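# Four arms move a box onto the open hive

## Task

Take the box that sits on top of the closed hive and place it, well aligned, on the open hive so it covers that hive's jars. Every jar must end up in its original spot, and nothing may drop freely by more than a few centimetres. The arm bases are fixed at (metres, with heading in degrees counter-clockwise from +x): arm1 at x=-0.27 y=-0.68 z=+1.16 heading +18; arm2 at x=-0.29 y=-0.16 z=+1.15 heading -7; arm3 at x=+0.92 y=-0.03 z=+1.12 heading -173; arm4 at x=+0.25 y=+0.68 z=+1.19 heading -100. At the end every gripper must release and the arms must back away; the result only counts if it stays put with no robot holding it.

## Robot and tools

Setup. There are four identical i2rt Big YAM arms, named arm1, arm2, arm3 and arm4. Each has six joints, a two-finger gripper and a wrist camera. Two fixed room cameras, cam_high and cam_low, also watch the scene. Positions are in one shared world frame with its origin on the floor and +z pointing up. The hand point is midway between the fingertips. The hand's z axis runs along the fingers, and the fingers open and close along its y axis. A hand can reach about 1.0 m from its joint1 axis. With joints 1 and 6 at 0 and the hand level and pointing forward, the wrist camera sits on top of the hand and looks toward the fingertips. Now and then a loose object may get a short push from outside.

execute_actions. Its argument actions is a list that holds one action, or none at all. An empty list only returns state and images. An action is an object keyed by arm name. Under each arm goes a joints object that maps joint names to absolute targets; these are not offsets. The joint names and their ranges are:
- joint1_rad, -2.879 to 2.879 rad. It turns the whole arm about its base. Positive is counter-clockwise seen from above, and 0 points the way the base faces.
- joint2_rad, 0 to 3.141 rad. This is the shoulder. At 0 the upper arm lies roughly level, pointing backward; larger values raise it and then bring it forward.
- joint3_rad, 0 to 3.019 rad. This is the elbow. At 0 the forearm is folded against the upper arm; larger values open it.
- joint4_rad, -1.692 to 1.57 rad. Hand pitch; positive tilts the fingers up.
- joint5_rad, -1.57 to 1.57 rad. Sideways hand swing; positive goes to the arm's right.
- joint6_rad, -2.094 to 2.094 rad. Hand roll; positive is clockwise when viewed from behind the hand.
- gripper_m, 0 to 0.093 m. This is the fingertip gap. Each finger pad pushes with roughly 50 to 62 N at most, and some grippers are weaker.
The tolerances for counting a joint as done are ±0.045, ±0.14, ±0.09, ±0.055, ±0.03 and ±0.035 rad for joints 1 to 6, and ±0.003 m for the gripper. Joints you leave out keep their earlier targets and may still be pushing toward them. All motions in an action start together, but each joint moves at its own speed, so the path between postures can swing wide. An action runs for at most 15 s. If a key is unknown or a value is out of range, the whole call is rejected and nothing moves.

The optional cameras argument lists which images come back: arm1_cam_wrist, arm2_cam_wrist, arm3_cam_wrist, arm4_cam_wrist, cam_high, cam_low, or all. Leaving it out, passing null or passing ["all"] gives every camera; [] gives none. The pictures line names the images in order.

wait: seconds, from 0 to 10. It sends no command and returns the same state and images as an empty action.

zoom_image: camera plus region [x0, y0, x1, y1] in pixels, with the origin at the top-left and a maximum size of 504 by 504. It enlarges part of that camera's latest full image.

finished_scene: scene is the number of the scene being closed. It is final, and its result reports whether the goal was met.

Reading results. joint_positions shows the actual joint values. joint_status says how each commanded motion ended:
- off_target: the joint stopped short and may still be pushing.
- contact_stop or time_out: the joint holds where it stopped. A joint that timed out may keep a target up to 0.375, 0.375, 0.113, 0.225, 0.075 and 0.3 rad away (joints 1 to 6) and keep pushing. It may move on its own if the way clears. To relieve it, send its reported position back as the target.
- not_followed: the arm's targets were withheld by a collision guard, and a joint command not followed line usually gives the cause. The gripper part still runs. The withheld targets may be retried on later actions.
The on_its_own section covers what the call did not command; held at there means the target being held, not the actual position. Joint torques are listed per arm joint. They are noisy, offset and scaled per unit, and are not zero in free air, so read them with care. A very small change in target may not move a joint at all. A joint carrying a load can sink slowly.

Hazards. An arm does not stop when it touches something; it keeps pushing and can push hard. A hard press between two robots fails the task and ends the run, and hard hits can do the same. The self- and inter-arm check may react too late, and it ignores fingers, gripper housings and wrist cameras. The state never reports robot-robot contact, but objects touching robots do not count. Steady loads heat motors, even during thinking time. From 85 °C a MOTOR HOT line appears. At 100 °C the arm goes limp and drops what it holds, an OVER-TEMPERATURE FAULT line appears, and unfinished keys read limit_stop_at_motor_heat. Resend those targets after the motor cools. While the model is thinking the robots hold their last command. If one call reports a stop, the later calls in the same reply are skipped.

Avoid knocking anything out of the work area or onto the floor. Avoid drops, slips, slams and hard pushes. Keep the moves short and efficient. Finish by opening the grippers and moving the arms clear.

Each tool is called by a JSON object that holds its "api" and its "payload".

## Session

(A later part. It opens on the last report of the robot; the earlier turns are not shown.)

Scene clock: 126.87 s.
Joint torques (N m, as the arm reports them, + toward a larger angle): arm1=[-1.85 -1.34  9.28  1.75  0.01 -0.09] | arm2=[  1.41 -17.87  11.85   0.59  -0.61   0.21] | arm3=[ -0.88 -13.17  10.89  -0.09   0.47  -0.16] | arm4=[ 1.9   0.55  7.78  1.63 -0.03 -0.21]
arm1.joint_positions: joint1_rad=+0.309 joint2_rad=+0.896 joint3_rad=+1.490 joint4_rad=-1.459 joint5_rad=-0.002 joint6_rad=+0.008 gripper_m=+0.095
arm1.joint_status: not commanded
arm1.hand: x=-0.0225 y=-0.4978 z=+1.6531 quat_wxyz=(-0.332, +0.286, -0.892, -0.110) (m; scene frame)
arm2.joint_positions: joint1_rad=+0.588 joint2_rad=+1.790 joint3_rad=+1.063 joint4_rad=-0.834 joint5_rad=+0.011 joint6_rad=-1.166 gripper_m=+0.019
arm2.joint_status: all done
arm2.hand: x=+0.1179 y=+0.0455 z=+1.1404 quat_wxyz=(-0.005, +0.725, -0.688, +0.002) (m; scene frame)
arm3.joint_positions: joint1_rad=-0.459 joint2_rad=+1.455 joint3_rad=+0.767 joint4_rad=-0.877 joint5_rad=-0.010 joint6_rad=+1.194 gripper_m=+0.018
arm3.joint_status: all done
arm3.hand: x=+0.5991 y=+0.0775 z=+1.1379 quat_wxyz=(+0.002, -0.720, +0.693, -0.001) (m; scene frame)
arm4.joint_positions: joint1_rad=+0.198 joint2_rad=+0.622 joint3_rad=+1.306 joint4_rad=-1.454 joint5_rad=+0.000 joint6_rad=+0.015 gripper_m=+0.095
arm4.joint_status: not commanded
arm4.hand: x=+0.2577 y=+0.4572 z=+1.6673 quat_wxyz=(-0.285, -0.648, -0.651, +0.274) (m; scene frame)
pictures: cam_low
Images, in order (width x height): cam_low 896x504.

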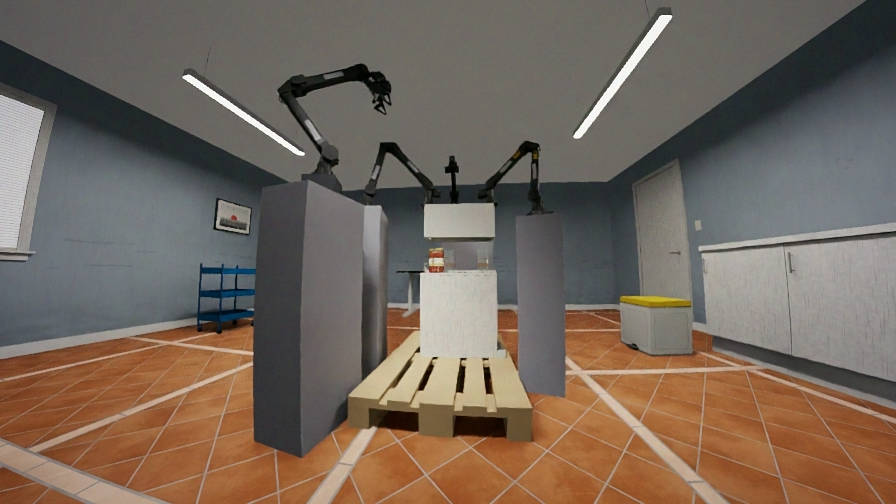

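{"api": "execute_actions", "payload": {"actions": [{"arm2":{"joints":{"joint1_rad":0.372,"joint2_rad":1.614,"joint3_rad":0.988,"joint4_rad":-0.805,"joint6_rad":-1.412}},"arm3":{"joints":{"joint1_rad":-0.167,"joint2_rad":1.343,"joint3_rad":0.775,"joint4_rad":-0.885,"joint6_rad":1.442}}}]}}

Scene clock: 129.13 s.
Joint torques (N m, as the arm reports them, + toward a larger angle): arm1=[-1.69 -1.4   9.27  1.75  0.02 -0.11] | arm2=[  0.69 -16.55  10.95   0.89  -0.47   0.08] | arm3=[ -0.19 -12.64  10.43  -0.15   0.28  -0.27] | arm4=[ 1.9   0.46  7.76  1.66 -0.03 -0.2 ]
arm1.joint_positions: joint1_rad=+0.309 joint2_rad=+0.896 joint3_rad=+1.490 joint4_rad=-1.459 joint5_rad=-0.002 joint6_rad=+0.008 gripper_m=+0.095
arm1.joint_status: not commanded
arm1.hand: x=-0.0225 y=-0.4978 z=+1.6531 quat_wxyz=(-0.332, +0.286, -0.892, -0.110) (m; scene frame)
arm2.joint_positions: joint1_rad=+0.359 joint2_rad=+1.704 joint3_rad=+0.950 joint4_rad=-0.806 joint5_rad=+0.006 joint6_rad=-1.412 gripper_m=+0.019
arm2.joint_status: all done
arm2.hand: x=+0.1157 y=-0.0612 z=+1.1431 quat_wxyz=(-0.005, +0.731, -0.682, +0.001) (m; scene frame)
arm3.joint_positions: joint1_rad=-0.167 joint2_rad=+1.405 joint3_rad=+0.726 joint4_rad=-0.877 joint5_rad=-0.005 joint6_rad=+1.468 gripper_m=+0.018
arm3.joint_status: all done
arm3.hand: x=+0.5953 y=-0.0200 z=+1.1405 quat_wxyz=(+0.001, -0.727, +0.687, +0.002) (m; scene frame)
arm4.joint_positions: joint1_rad=+0.198 joint2_rad=+0.622 joint3_rad=+1.306 joint4_rad=-1.454 joint5_rad=+0.000 joint6_rad=+0.015 gripper_m=+0.095
arm4.joint_status: not commanded
arm4.hand: x=+0.2577 y=+0.4572 z=+1.6673 quat_wxyz=(-0.285, -0.648, -0.651, +0.274) (m; scene frame)
pictures: arm1_cam_wrist, arm2_cam_wrist, arm3_cam_wrist, arm4_cam_wrist, cam_high, cam_low
Images, in order (width x height): arm1_cam_wrist 896x504, arm2_cam_wrist 896x504, arm3_cam_wrist 896x504, arm4_cam_wrist 896x504, cam_high 896x504, cam_low 896x504.

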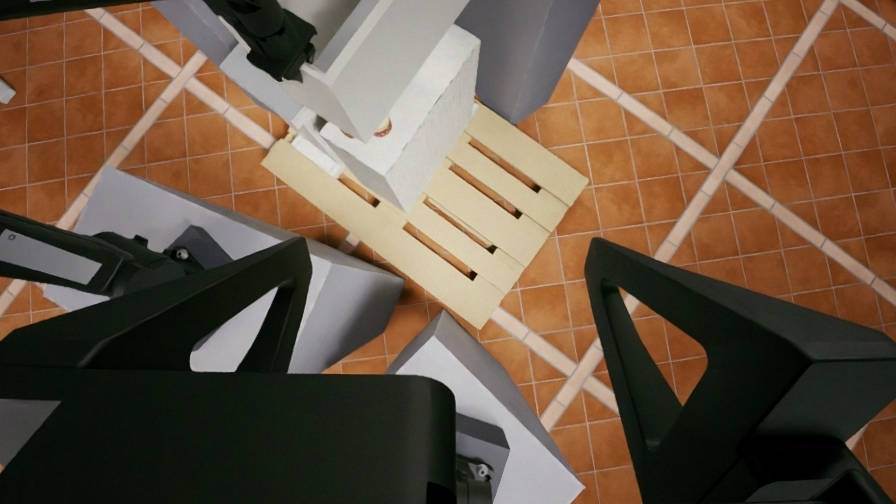

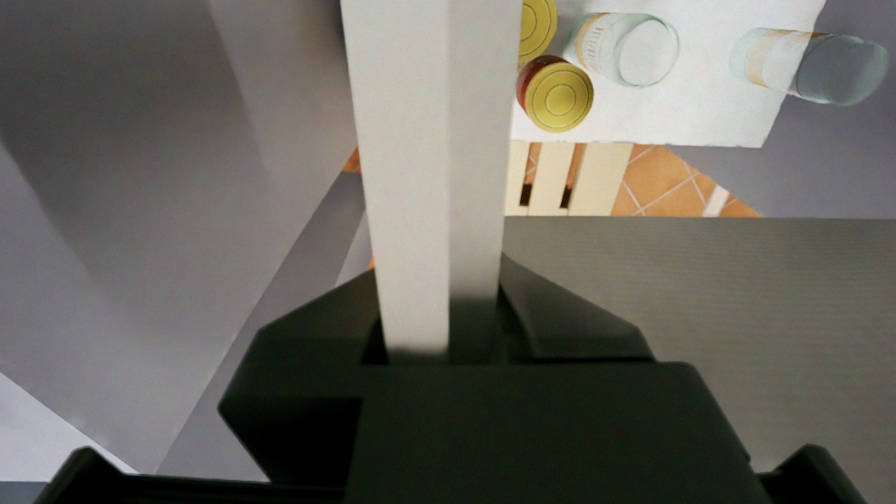

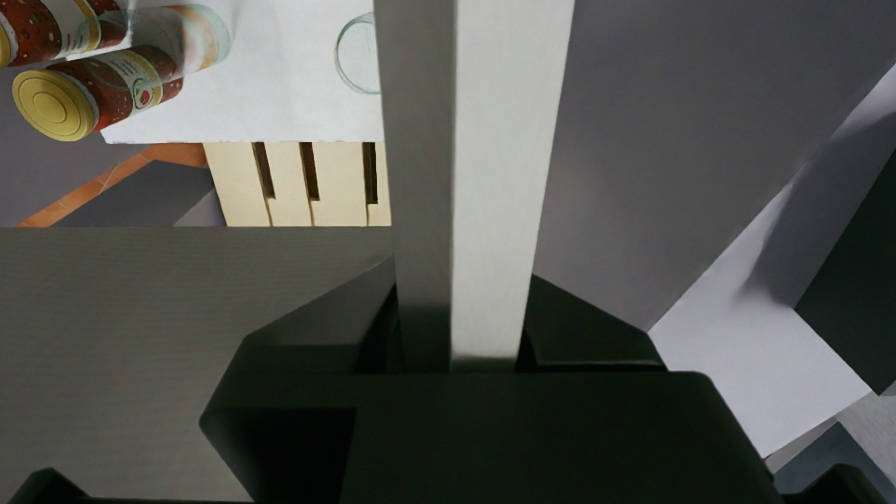

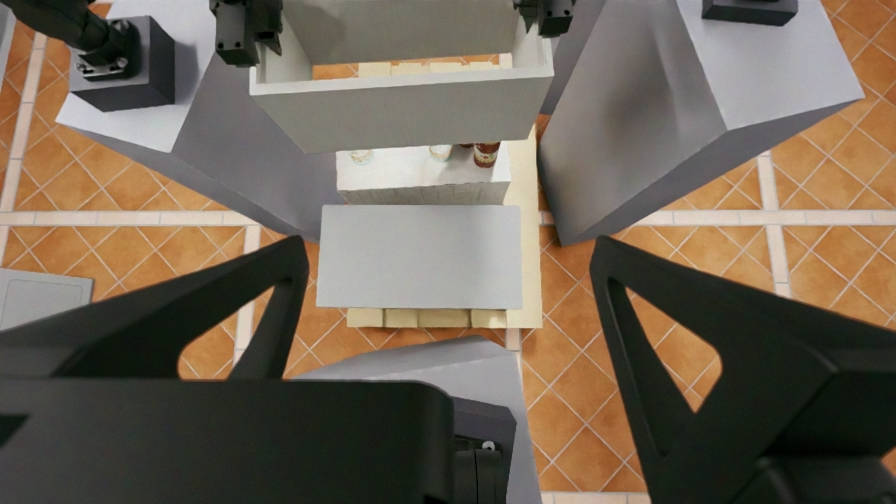

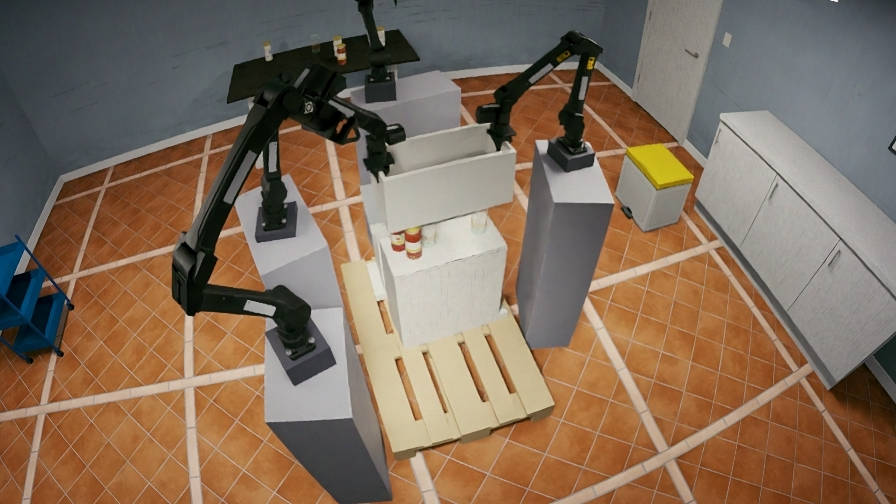

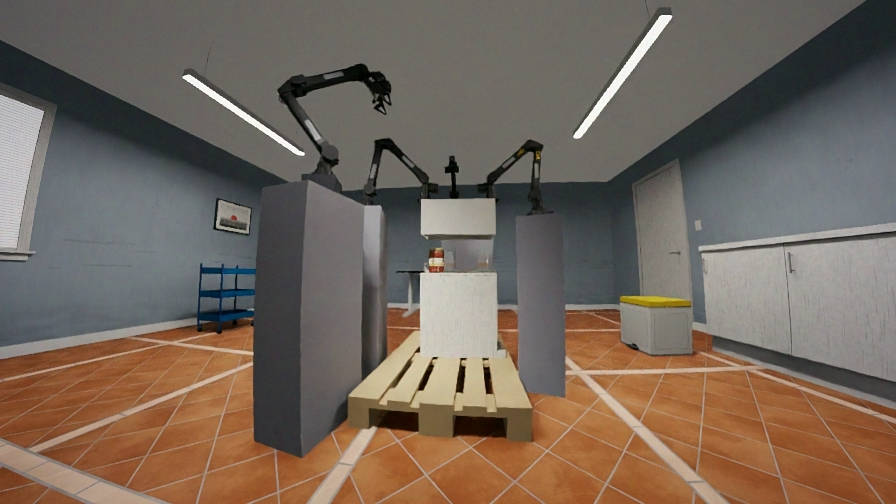

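{"api": "execute_actions", "payload": {"actions": [{"arm2":{"joints":{"joint2_rad":1.842,"joint3_rad":0.955,"joint4_rad":-0.565}},"arm3":{"joints":{"joint2_rad":1.589,"joint3_rad":0.70,"joint4_rad":-0.575}}}], "cameras": ["arm1_cam_wrist","arm2_cam_wrist","arm3_cam_wrist","cam_high","cam_low"]}}

Scene clock: 138.13 s.
Joint torques (N m, as the arm reports them, + toward a larger angle): arm1=[-1.55 -1.36  9.27  1.67  0.01 -0.1 ] | arm2=[  0.97 -17.79   8.02   0.89  -0.53   0.07] | arm3=[ -0.18 -13.75   7.72   0.61   0.35  -0.27] | arm4=[ 1.83  0.51  7.78  1.67 -0.03 -0.2 ]
arm1.joint_positions: joint1_rad=+0.309 joint2_rad=+0.896 joint3_rad=+1.490 joint4_rad=-1.459 joint5_rad=-0.002 joint6_rad=+0.008 gripper_m=+0.095
arm1.joint_status: not commanded
arm1.hand: x=-0.0225 y=-0.4978 z=+1.6531 quat_wxyz=(-0.332, +0.286, -0.892, -0.110) (m; scene frame)
arm2.joint_positions: joint1_rad=+0.359 joint2_rad=+1.932 joint3_rad=+0.928 joint4_rad=-0.566 joint5_rad=+0.008 joint6_rad=-1.410 gripper_m=+0.019
arm2.joint_status: all done
arm2.hand: x=+0.1190 y=-0.0597 z=+1.0459 quat_wxyz=(+0.000, +0.731, -0.683, -0.001) (m; scene frame)
arm3.joint_positions: joint1_rad=-0.167 joint2_rad=+1.648 joint3_rad=+0.661 joint4_rad=-0.587 joint5_rad=-0.006 joint6_rad=+1.468 gripper_m=+0.018
arm3.joint_status: all done
arm3.hand: x=+0.5955 y=-0.0195 z=+1.0491 quat_wxyz=(+0.006, -0.727, +0.687, -0.006) (m; scene frame)
arm4.joint_positions: joint1_rad=+0.198 joint2_rad=+0.622 joint3_rad=+1.306 joint4_rad=-1.454 joint5_rad=+0.000 joint6_rad=+0.015 gripper_m=+0.095
arm4.joint_status: not commanded
arm4.hand: x=+0.2577 y=+0.4572 z=+1.6673 quat_wxyz=(-0.285, -0.648, -0.651, +0.274) (m; scene frame)
pictures: arm1_cam_wrist, arm2_cam_wrist, arm3_cam_wrist, cam_high, cam_low
Images, in order (width x height): arm1_cam_wrist 896x504, arm2_cam_wrist 896x504, arm3_cam_wrist 896x504, cam_high 896x504, cam_low 896x504.

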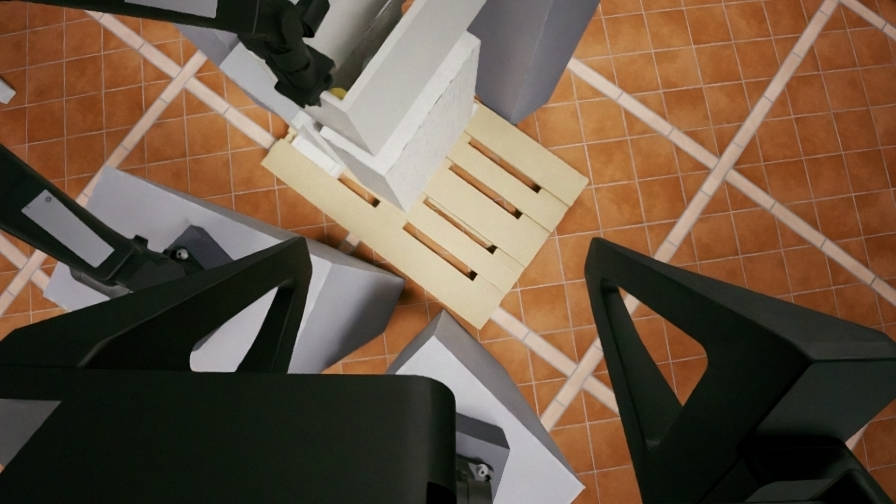

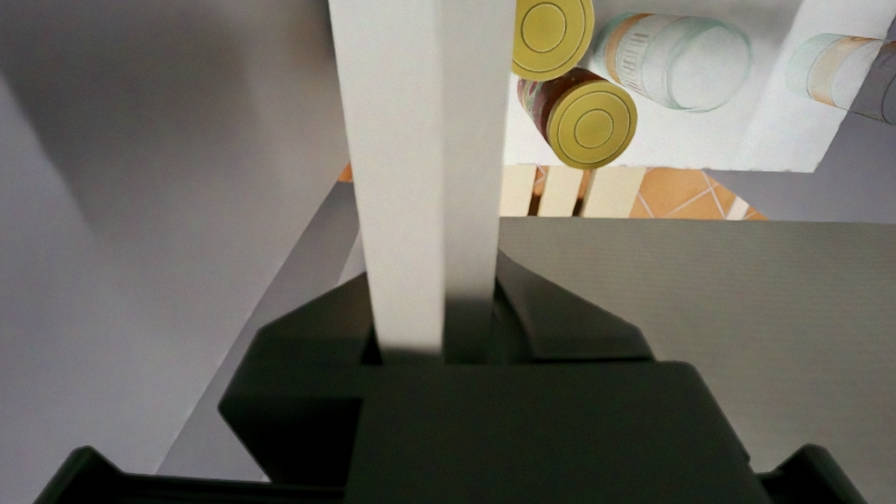

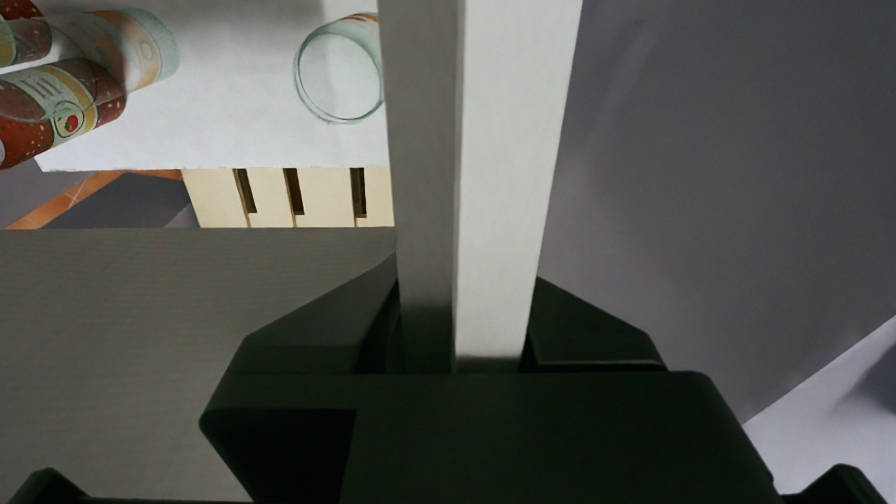

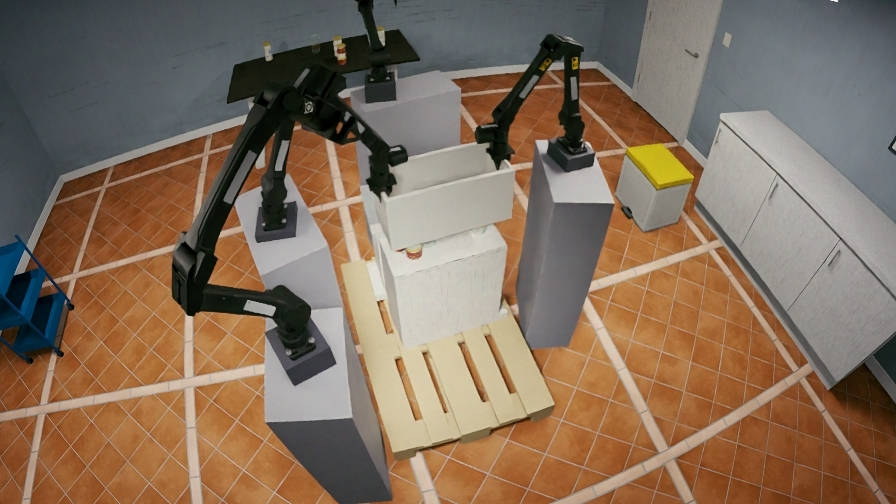

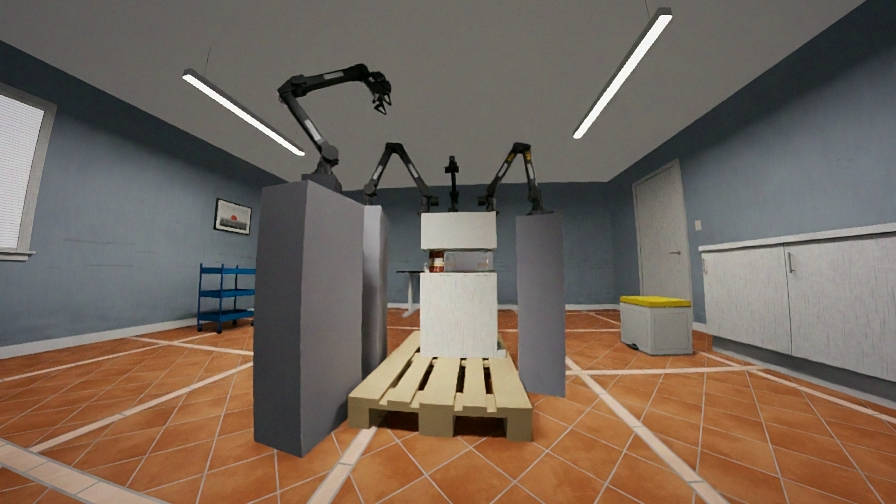

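{"api": "execute_actions", "payload": {"actions": [{"arm2":{"joints":{"joint2_rad":2.022,"joint3_rad":0.96,"joint4_rad":-0.385}},"arm3":{"joints":{"joint2_rad":1.829,"joint3_rad":0.678,"joint4_rad":-0.312}}}], "cameras": ["arm1_cam_wrist","arm2_cam_wrist","arm3_cam_wrist","arm4_cam_wrist","cam_high","cam_low"]}}

Scene clock: 142.43 s.
Joint torques (N m, as the arm reports them, + toward a larger angle): arm1=[-1.52 -1.45  9.32  1.68  0.04 -0.07] | arm2=[  0.88 -17.88   7.02   0.87  -0.49   0.06] | arm3=[ -0.12 -14.47   5.31   0.55   0.31  -0.27] | arm4=[ 1.87  0.49  7.78  1.65 -0.03 -0.21]
arm1.joint_positions: joint1_rad=+0.309 joint2_rad=+0.896 joint3_rad=+1.490 joint4_rad=-1.459 joint5_rad=-0.002 joint6_rad=+0.008 gripper_m=+0.095
arm1.joint_status: not commanded
arm1.hand: x=-0.0225 y=-0.4978 z=+1.6531 quat_wxyz=(-0.332, +0.286, -0.892, -0.110) (m; scene frame)
arm2.joint_positions: joint1_rad=+0.359 joint2_rad=+2.105 joint3_rad=+0.928 joint4_rad=-0.386 joint5_rad=+0.008 joint6_rad=-1.409 gripper_m=+0.019
arm2.joint_status: all done
arm2.hand: x=+0.1160 y=-0.0594 z=+0.9767 quat_wxyz=(-0.004, +0.731, -0.683, +0.000) (m; scene frame)
arm3.joint_positions: joint1_rad=-0.168 joint2_rad=+1.880 joint3_rad=+0.648 joint4_rad=-0.321 joint5_rad=-0.005 joint6_rad=+1.468 gripper_m=+0.018
arm3.joint_status: all done
arm3.hand: x=+0.5919 y=-0.0185 z=+0.9755 quat_wxyz=(+0.000, -0.727, +0.687, +0.003) (m; scene frame)
arm4.joint_positions: joint1_rad=+0.198 joint2_rad=+0.622 joint3_rad=+1.306 joint4_rad=-1.454 joint5_rad=+0.000 joint6_rad=+0.015 gripper_m=+0.095
arm4.joint_status: not commanded
arm4.hand: x=+0.2577 y=+0.4572 z=+1.6673 quat_wxyz=(-0.285, -0.648, -0.651, +0.274) (m; scene frame)
pictures: arm1_cam_wrist, arm2_cam_wrist, arm3_cam_wrist, arm4_cam_wrist, cam_high, cam_low
Images, in order (width x height): arm1_cam_wrist 896x504, arm2_cam_wrist 896x504, arm3_cam_wrist 896x504, arm4_cam_wrist 896x504, cam_high 896x504, cam_low 896x504.

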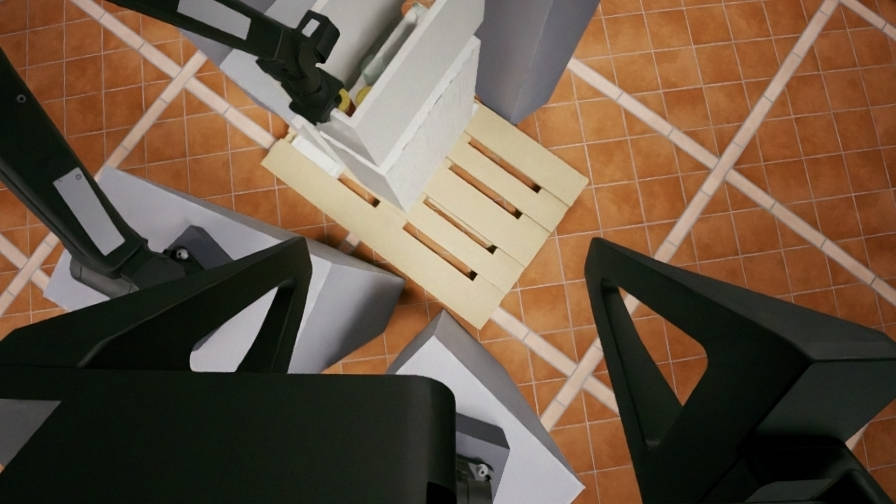

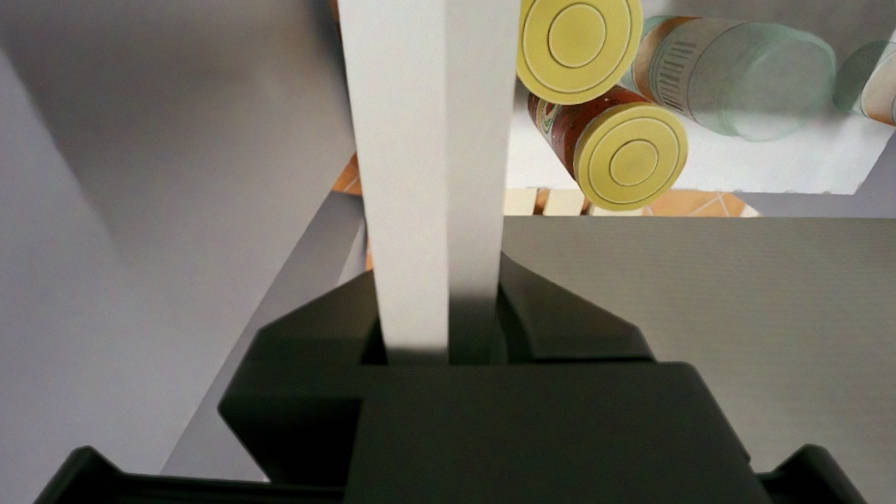

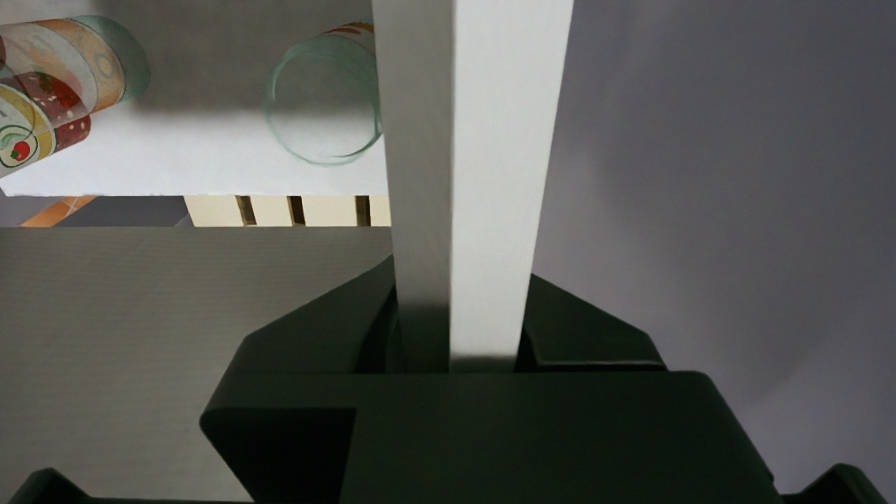

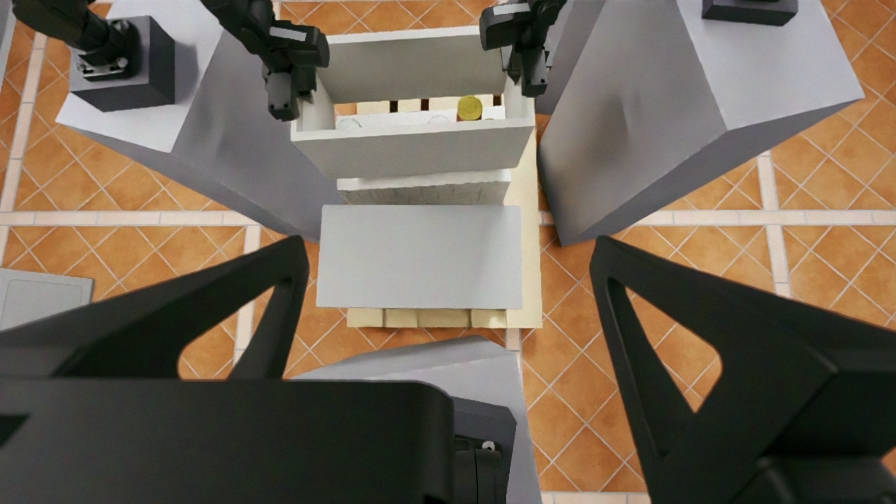

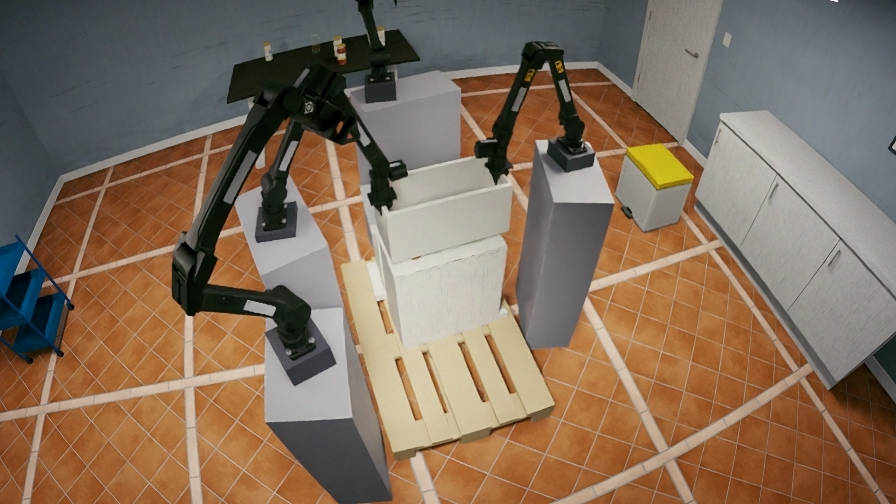

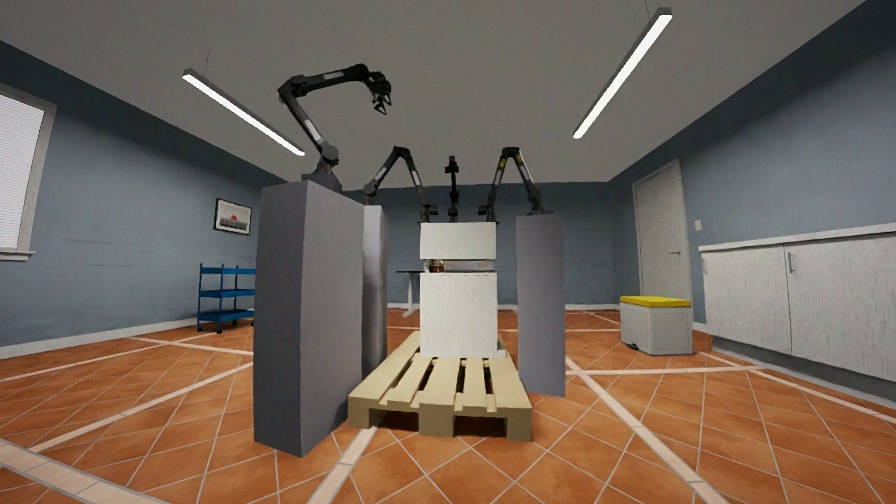

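{"api": "zoom_image", "payload": {"camera": "cam_low", "region": [410, 200, 510, 300]}}

Region (410, 200, 510, 300) of cam_low's 896x504 image, scaled by 5.040, with more detail than that image has.

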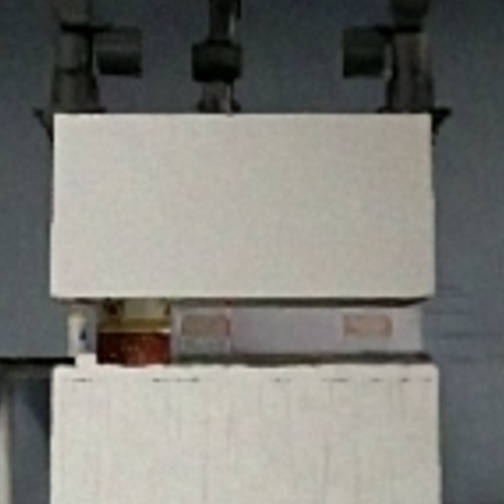

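{"api": "execute_actions", "payload": {"actions": [{"arm2":{"joints":{"joint1_rad":0.357,"joint2_rad":2.253,"joint3_rad":1.05,"joint4_rad":-0.24}},"arm3":{"joints":{"joint1_rad":-0.155,"joint2_rad":2.103,"joint3_rad":0.733,"joint4_rad":-0.10}}}], "cameras": ["arm1_cam_wrist","arm2_cam_wrist","arm4_cam_wrist","cam_high","cam_low"]}}

{"api": "zoom_image", "payload": {"camera": "cam_low", "region": [410, 200, 510, 300]}}

{"api": "zoom_image", "payload": {"camera": "cam_high", "region": [350, 140, 530, 320]}}

{"api": "zoom_image", "payload": {"camera": "arm4_cam_wrist", "region": [280, 30, 560, 220]}}

Scene clock: 149.77 s.
Joint torques (N m, as the arm reports them, + toward a larger angle): arm1=[-1.53 -1.21  9.29  1.74  0.03 -0.08] | arm2=[ -0.14 -18.98   6.51   0.91  -0.48   0.07] | arm3=[  0.63 -16.05   3.12   0.76   0.3   -0.27] | arm4=[ 1.89  0.54  7.77  1.63 -0.02 -0.21]
arm1.joint_positions: joint1_rad=+0.309 joint2_rad=+0.896 joint3_rad=+1.490 joint4_rad=-1.459 joint5_rad=-0.002 joint6_rad=+0.008 gripper_m=+0.095
arm1.joint_status: not commanded
arm1.hand: x=-0.0225 y=-0.4978 z=+1.6531 quat_wxyz=(-0.332, +0.286, -0.892, -0.110) (m; scene frame)
arm2.joint_positions: joint1_rad=+0.359 joint2_rad=+2.341 joint3_rad=+1.008 joint4_rad=-0.243 joint5_rad=+0.007 joint6_rad=-1.409 gripper_m=+0.019
arm2.joint_status: all done
arm2.hand: x=+0.1171 y=-0.0582 z=+0.8914 quat_wxyz=(+0.002, +0.731, -0.683, -0.003) (m; scene frame)
arm3.joint_positions: joint1_rad=-0.167 joint2_rad=+2.161 joint3_rad=+0.707 joint4_rad=-0.113 joint5_rad=-0.005 joint6_rad=+1.468 gripper_m=+0.018
arm3.joint_status: all done
arm3.hand: x=+0.5916 y=-0.0180 z=+0.8930 quat_wxyz=(+0.004, -0.727, +0.687, -0.002) (m; scene frame)
arm4.joint_positions: joint1_rad=+0.198 joint2_rad=+0.622 joint3_rad=+1.306 joint4_rad=-1.454 joint5_rad=+0.000 joint6_rad=+0.015 gripper_m=+0.095
arm4.joint_status: not commanded
arm4.hand: x=+0.2577 y=+0.4572 z=+1.6673 quat_wxyz=(-0.285, -0.648, -0.651, +0.274) (m; scene frame)
pictures: arm1_cam_wrist, arm2_cam_wrist, arm4_cam_wrist, cam_high, cam_low
Images, in order (width x height): arm1_cam_wrist 896x504, arm2_cam_wrist 896x504, arm4_cam_wrist 896x504, cam_high 896x504, cam_low 896x504.

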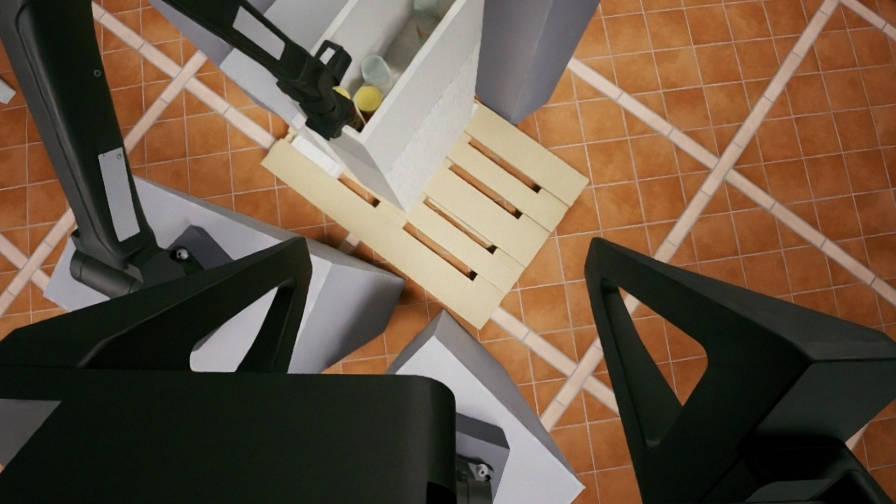

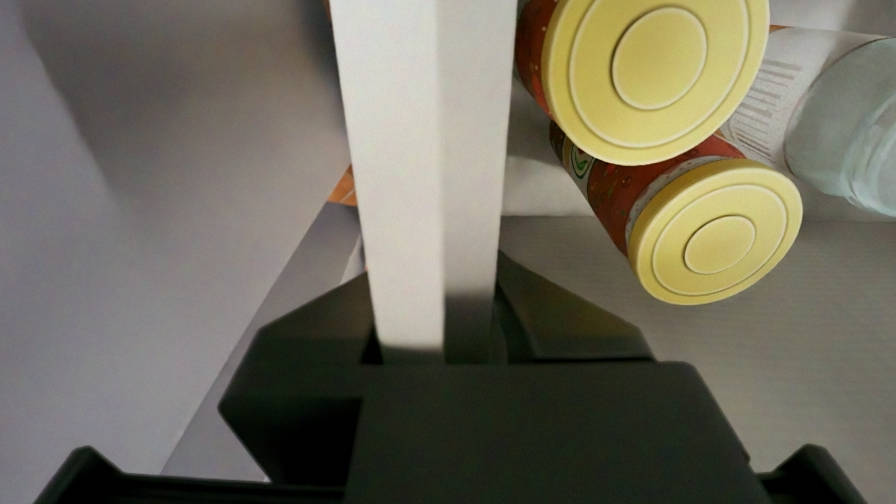

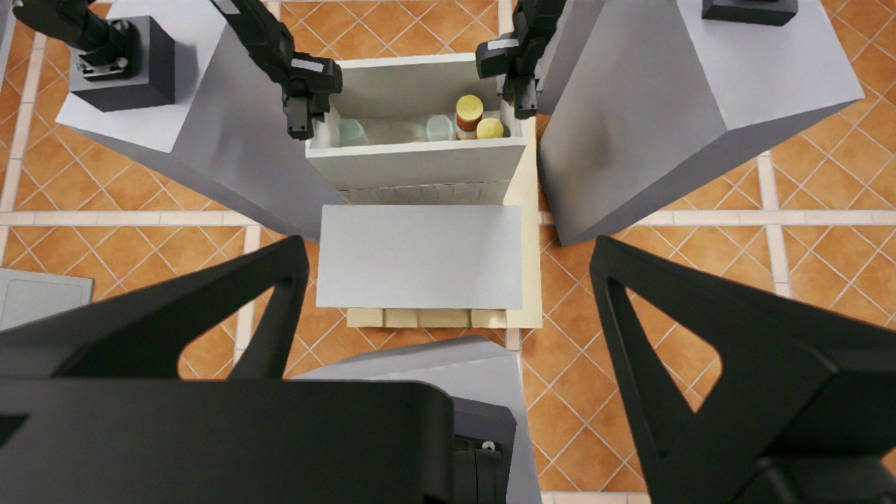

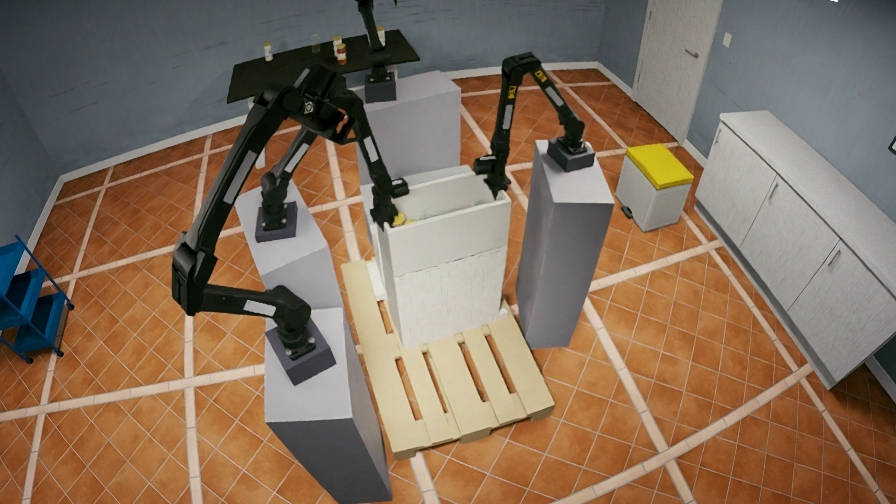

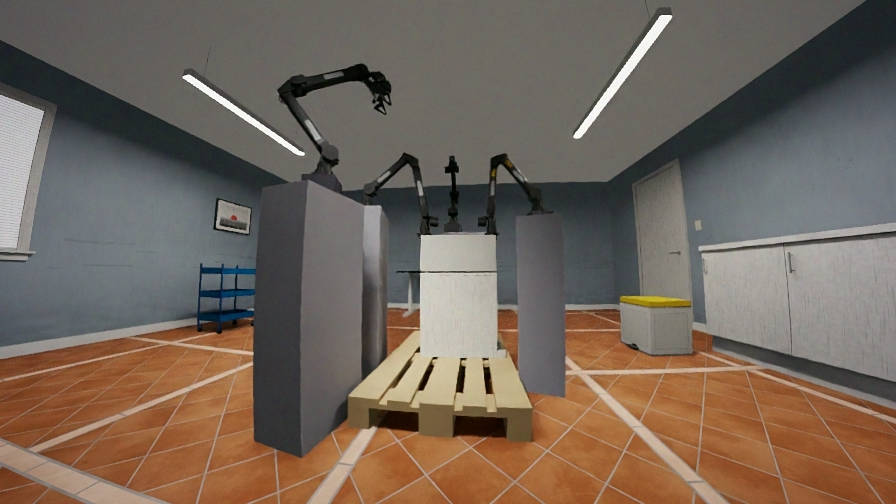

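Region (410, 200, 510, 300) of cam_low's 896x504 image, scaled by 5.040, with more detail than that image has.

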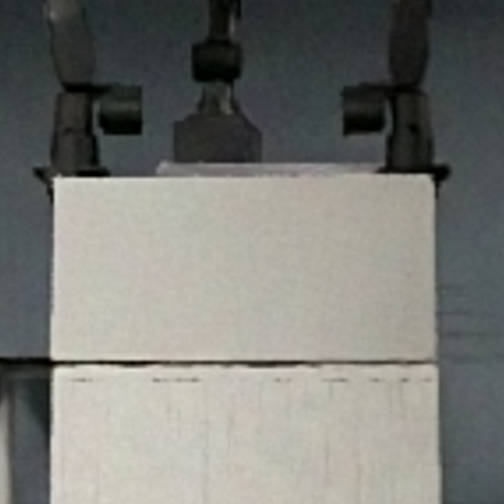

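Region (350, 140, 530, 320) of cam_high's 896x504 image, scaled by 2.800, with more detail than that image has.

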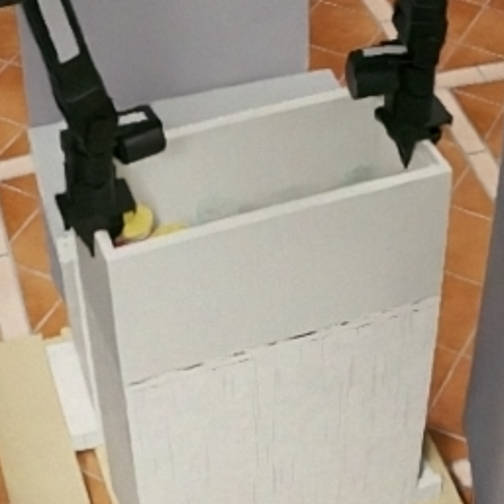

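Region (280, 30, 560, 220) of arm4_cam_wrist's 896x504 image, scaled by 1.800, with more detail than that image has; it fills the top 342 rows of this view, and the rest is white.

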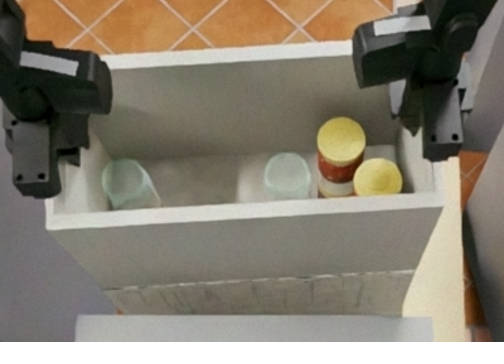

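{"api": "execute_actions", "payload": {"actions": [{"arm2":{"joints":{"joint1_rad":0.359,"joint2_rad":2.335,"joint3_rad":1.055,"joint4_rad":-0.225}},"arm3":{"joints":{"joint1_rad":-0.165,"joint2_rad":2.17,"joint3_rad":0.73,"joint4_rad":-0.085}}}], "cameras": ["cam_high","cam_low"]}}

{"api": "zoom_image", "payload": {"camera": "cam_low", "region": [410, 200, 510, 300]}}

Scene clock: 151.83 s.
Joint torques (N m, as the arm reports them, + toward a larger angle): arm1=[-1.82 -1.09  9.27  1.79  0.04 -0.09] | arm2=[  0.16 -14.19   6.35   1.22  -0.35   0.06] | arm3=[ -0.06 -12.12   2.62   0.74   0.2   -0.26] | arm4=[ 1.88  0.54  7.78  1.63 -0.02 -0.21]
arm1.joint_positions: joint1_rad=+0.309 joint2_rad=+0.896 joint3_rad=+1.490 joint4_rad=-1.459 joint5_rad=-0.002 joint6_rad=+0.008 gripper_m=+0.095
arm1.joint_status: not commanded
arm1.hand: x=-0.0225 y=-0.4978 z=+1.6531 quat_wxyz=(-0.332, +0.286, -0.892, -0.110) (m; scene frame)
arm2.joint_positions: joint1_rad=+0.359 joint2_rad=+2.357 joint3_rad=+1.014 joint4_rad=-0.235 joint5_rad=+0.004 joint6_rad=-1.409 gripper_m=+0.019
arm2.joint_status: all done
arm2.hand: x=+0.1159 y=-0.0582 z=+0.8853 quat_wxyz=(+0.002, +0.730, -0.683, -0.005) (m; scene frame)
arm3.joint_positions: joint1_rad=-0.167 joint2_rad=+2.179 joint3_rad=+0.710 joint4_rad=-0.098 joint5_rad=-0.002 joint6_rad=+1.468 gripper_m=+0.018
arm3.joint_status: all done
arm3.hand: x=+0.5927 y=-0.0175 z=+0.8874 quat_wxyz=(+0.006, -0.727, +0.687, -0.002) (m; scene frame)
arm4.joint_positions: joint1_rad=+0.198 joint2_rad=+0.622 joint3_rad=+1.306 joint4_rad=-1.454 joint5_rad=+0.000 joint6_rad=+0.015 gripper_m=+0.095
arm4.joint_status: not commanded
arm4.hand: x=+0.2577 y=+0.4572 z=+1.6673 quat_wxyz=(-0.285, -0.648, -0.651, +0.274) (m; scene frame)
pictures: cam_high, cam_low
Images, in order (width x height): cam_high 896x504, cam_low 896x504.

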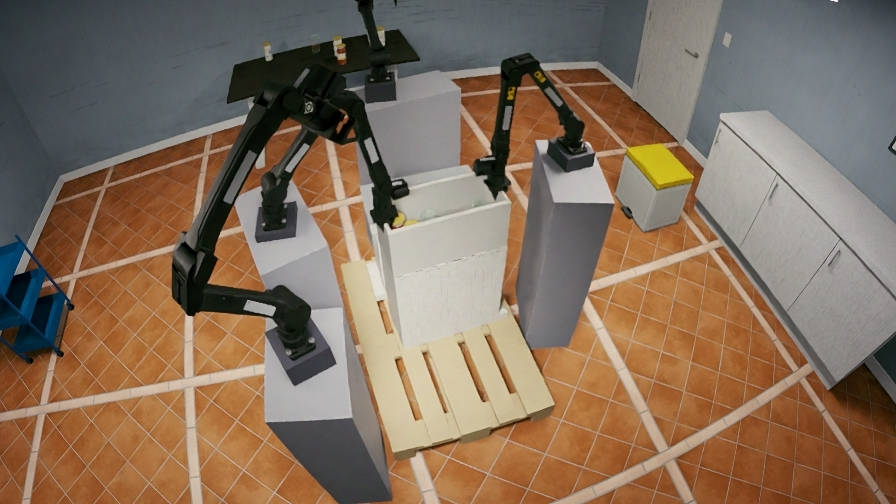

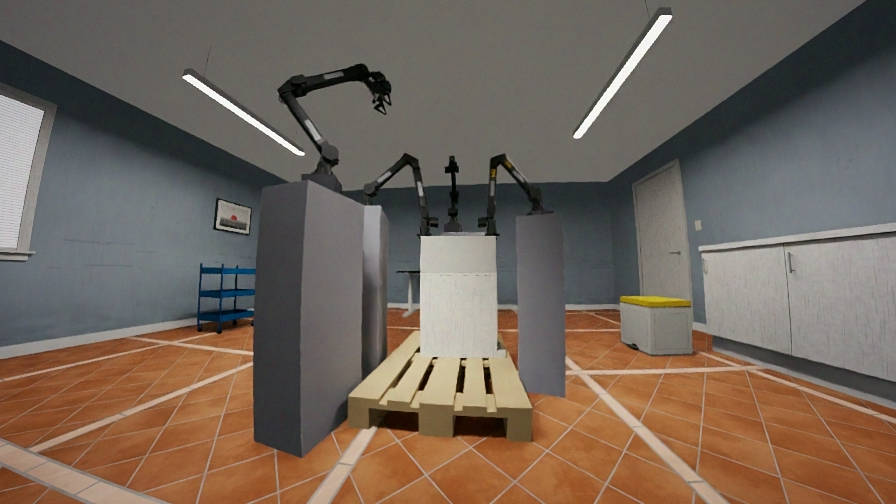

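Region (410, 200, 510, 300) of cam_low's 896x504 image, scaled by 5.040, with more detail than that image has.

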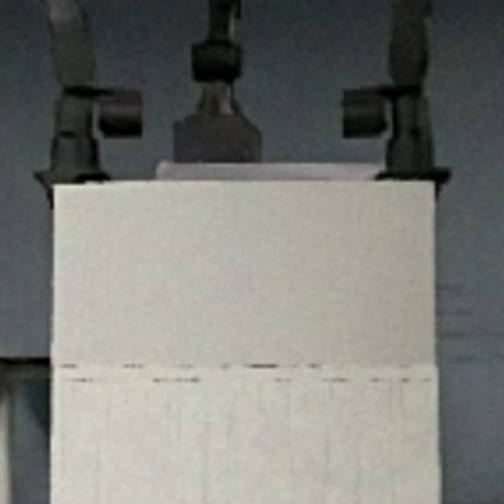

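Seated. Opening grippers partially (to avoid the jars).

{"api": "execute_actions", "payload": {"actions": [{"arm2":{"joints":{"gripper_m":0.042}},"arm3":{"joints":{"gripper_m":0.042}}}], "cameras": ["arm2_cam_wrist","arm3_cam_wrist"]}}

Scene clock: 152.97 s.
Joint torques (N m, as the arm reports them, + toward a larger angle): arm1=[-1.17 -1.26  9.22  1.79  0.05 -0.08] | arm2=[  0.13 -14.49   5.     1.19  -0.3    0.06] | arm3=[ -0.12 -12.22   1.69   0.77   0.2   -0.15] | arm4=[ 1.89  0.55  7.75  1.64 -0.03 -0.21]
arm1.joint_positions: joint1_rad=+0.309 joint2_rad=+0.896 joint3_rad=+1.490 joint4_rad=-1.459 joint5_rad=-0.002 joint6_rad=+0.008 gripper_m=+0.095
arm1.joint_status: not commanded
arm1.hand: x=-0.0225 y=-0.4978 z=+1.6531 quat_wxyz=(-0.332, +0.286, -0.892, -0.110) (m; scene frame)
arm2.joint_positions: joint1_rad=+0.359 joint2_rad=+2.357 joint3_rad=+1.031 joint4_rad=-0.235 joint5_rad=+0.003 joint6_rad=-1.409 gripper_m=+0.042
arm2.joint_status: all done
arm2.hand: x=+0.1263 y=-0.0556 z=+0.8870 quat_wxyz=(-0.006, +0.730, -0.683, -0.001) (m; scene frame)
arm3.joint_positions: joint1_rad=-0.167 joint2_rad=+2.179 joint3_rad=+0.723 joint4_rad=-0.098 joint5_rad=-0.002 joint6_rad=+1.458 gripper_m=+0.042
arm3.joint_status: all done
arm3.hand: x=+0.5845 y=-0.0171 z=+0.8879 quat_wxyz=(+0.001, -0.730, +0.683, +0.003) (m; scene frame)
arm4.joint_positions: joint1_rad=+0.198 joint2_rad=+0.622 joint3_rad=+1.306 joint4_rad=-1.454 joint5_rad=+0.000 joint6_rad=+0.015 gripper_m=+0.095
arm4.joint_status: not commanded
arm4.hand: x=+0.2577 y=+0.4572 z=+1.6673 quat_wxyz=(-0.285, -0.648, -0.651, +0.274) (m; scene frame)
pictures: arm2_cam_wrist, arm3_cam_wrist
Images, in order (width x height): arm2_cam_wrist 896x504, arm3_cam_wrist 896x504.

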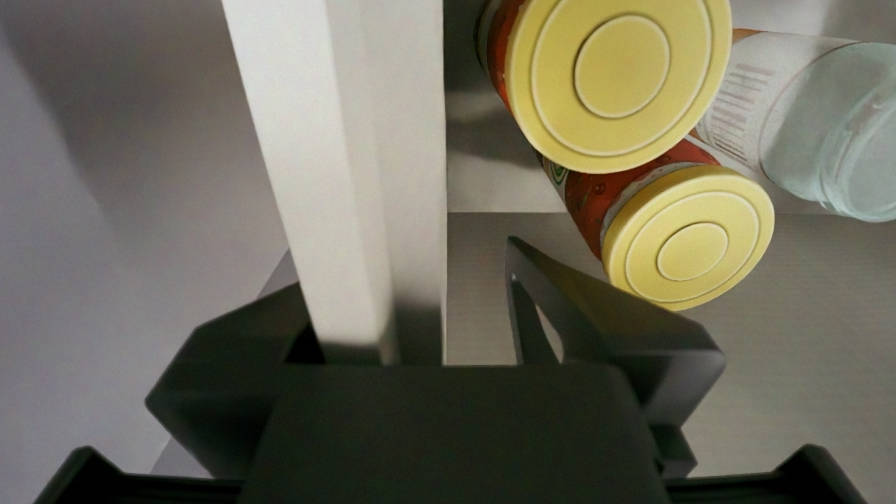

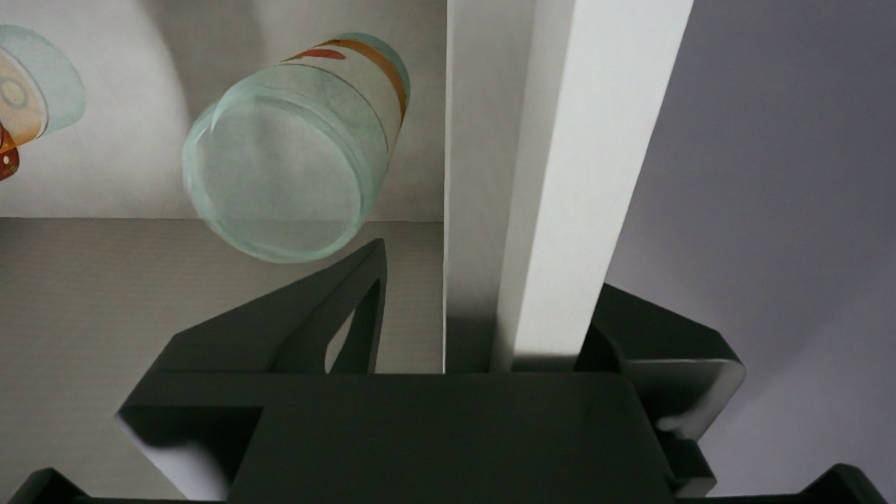

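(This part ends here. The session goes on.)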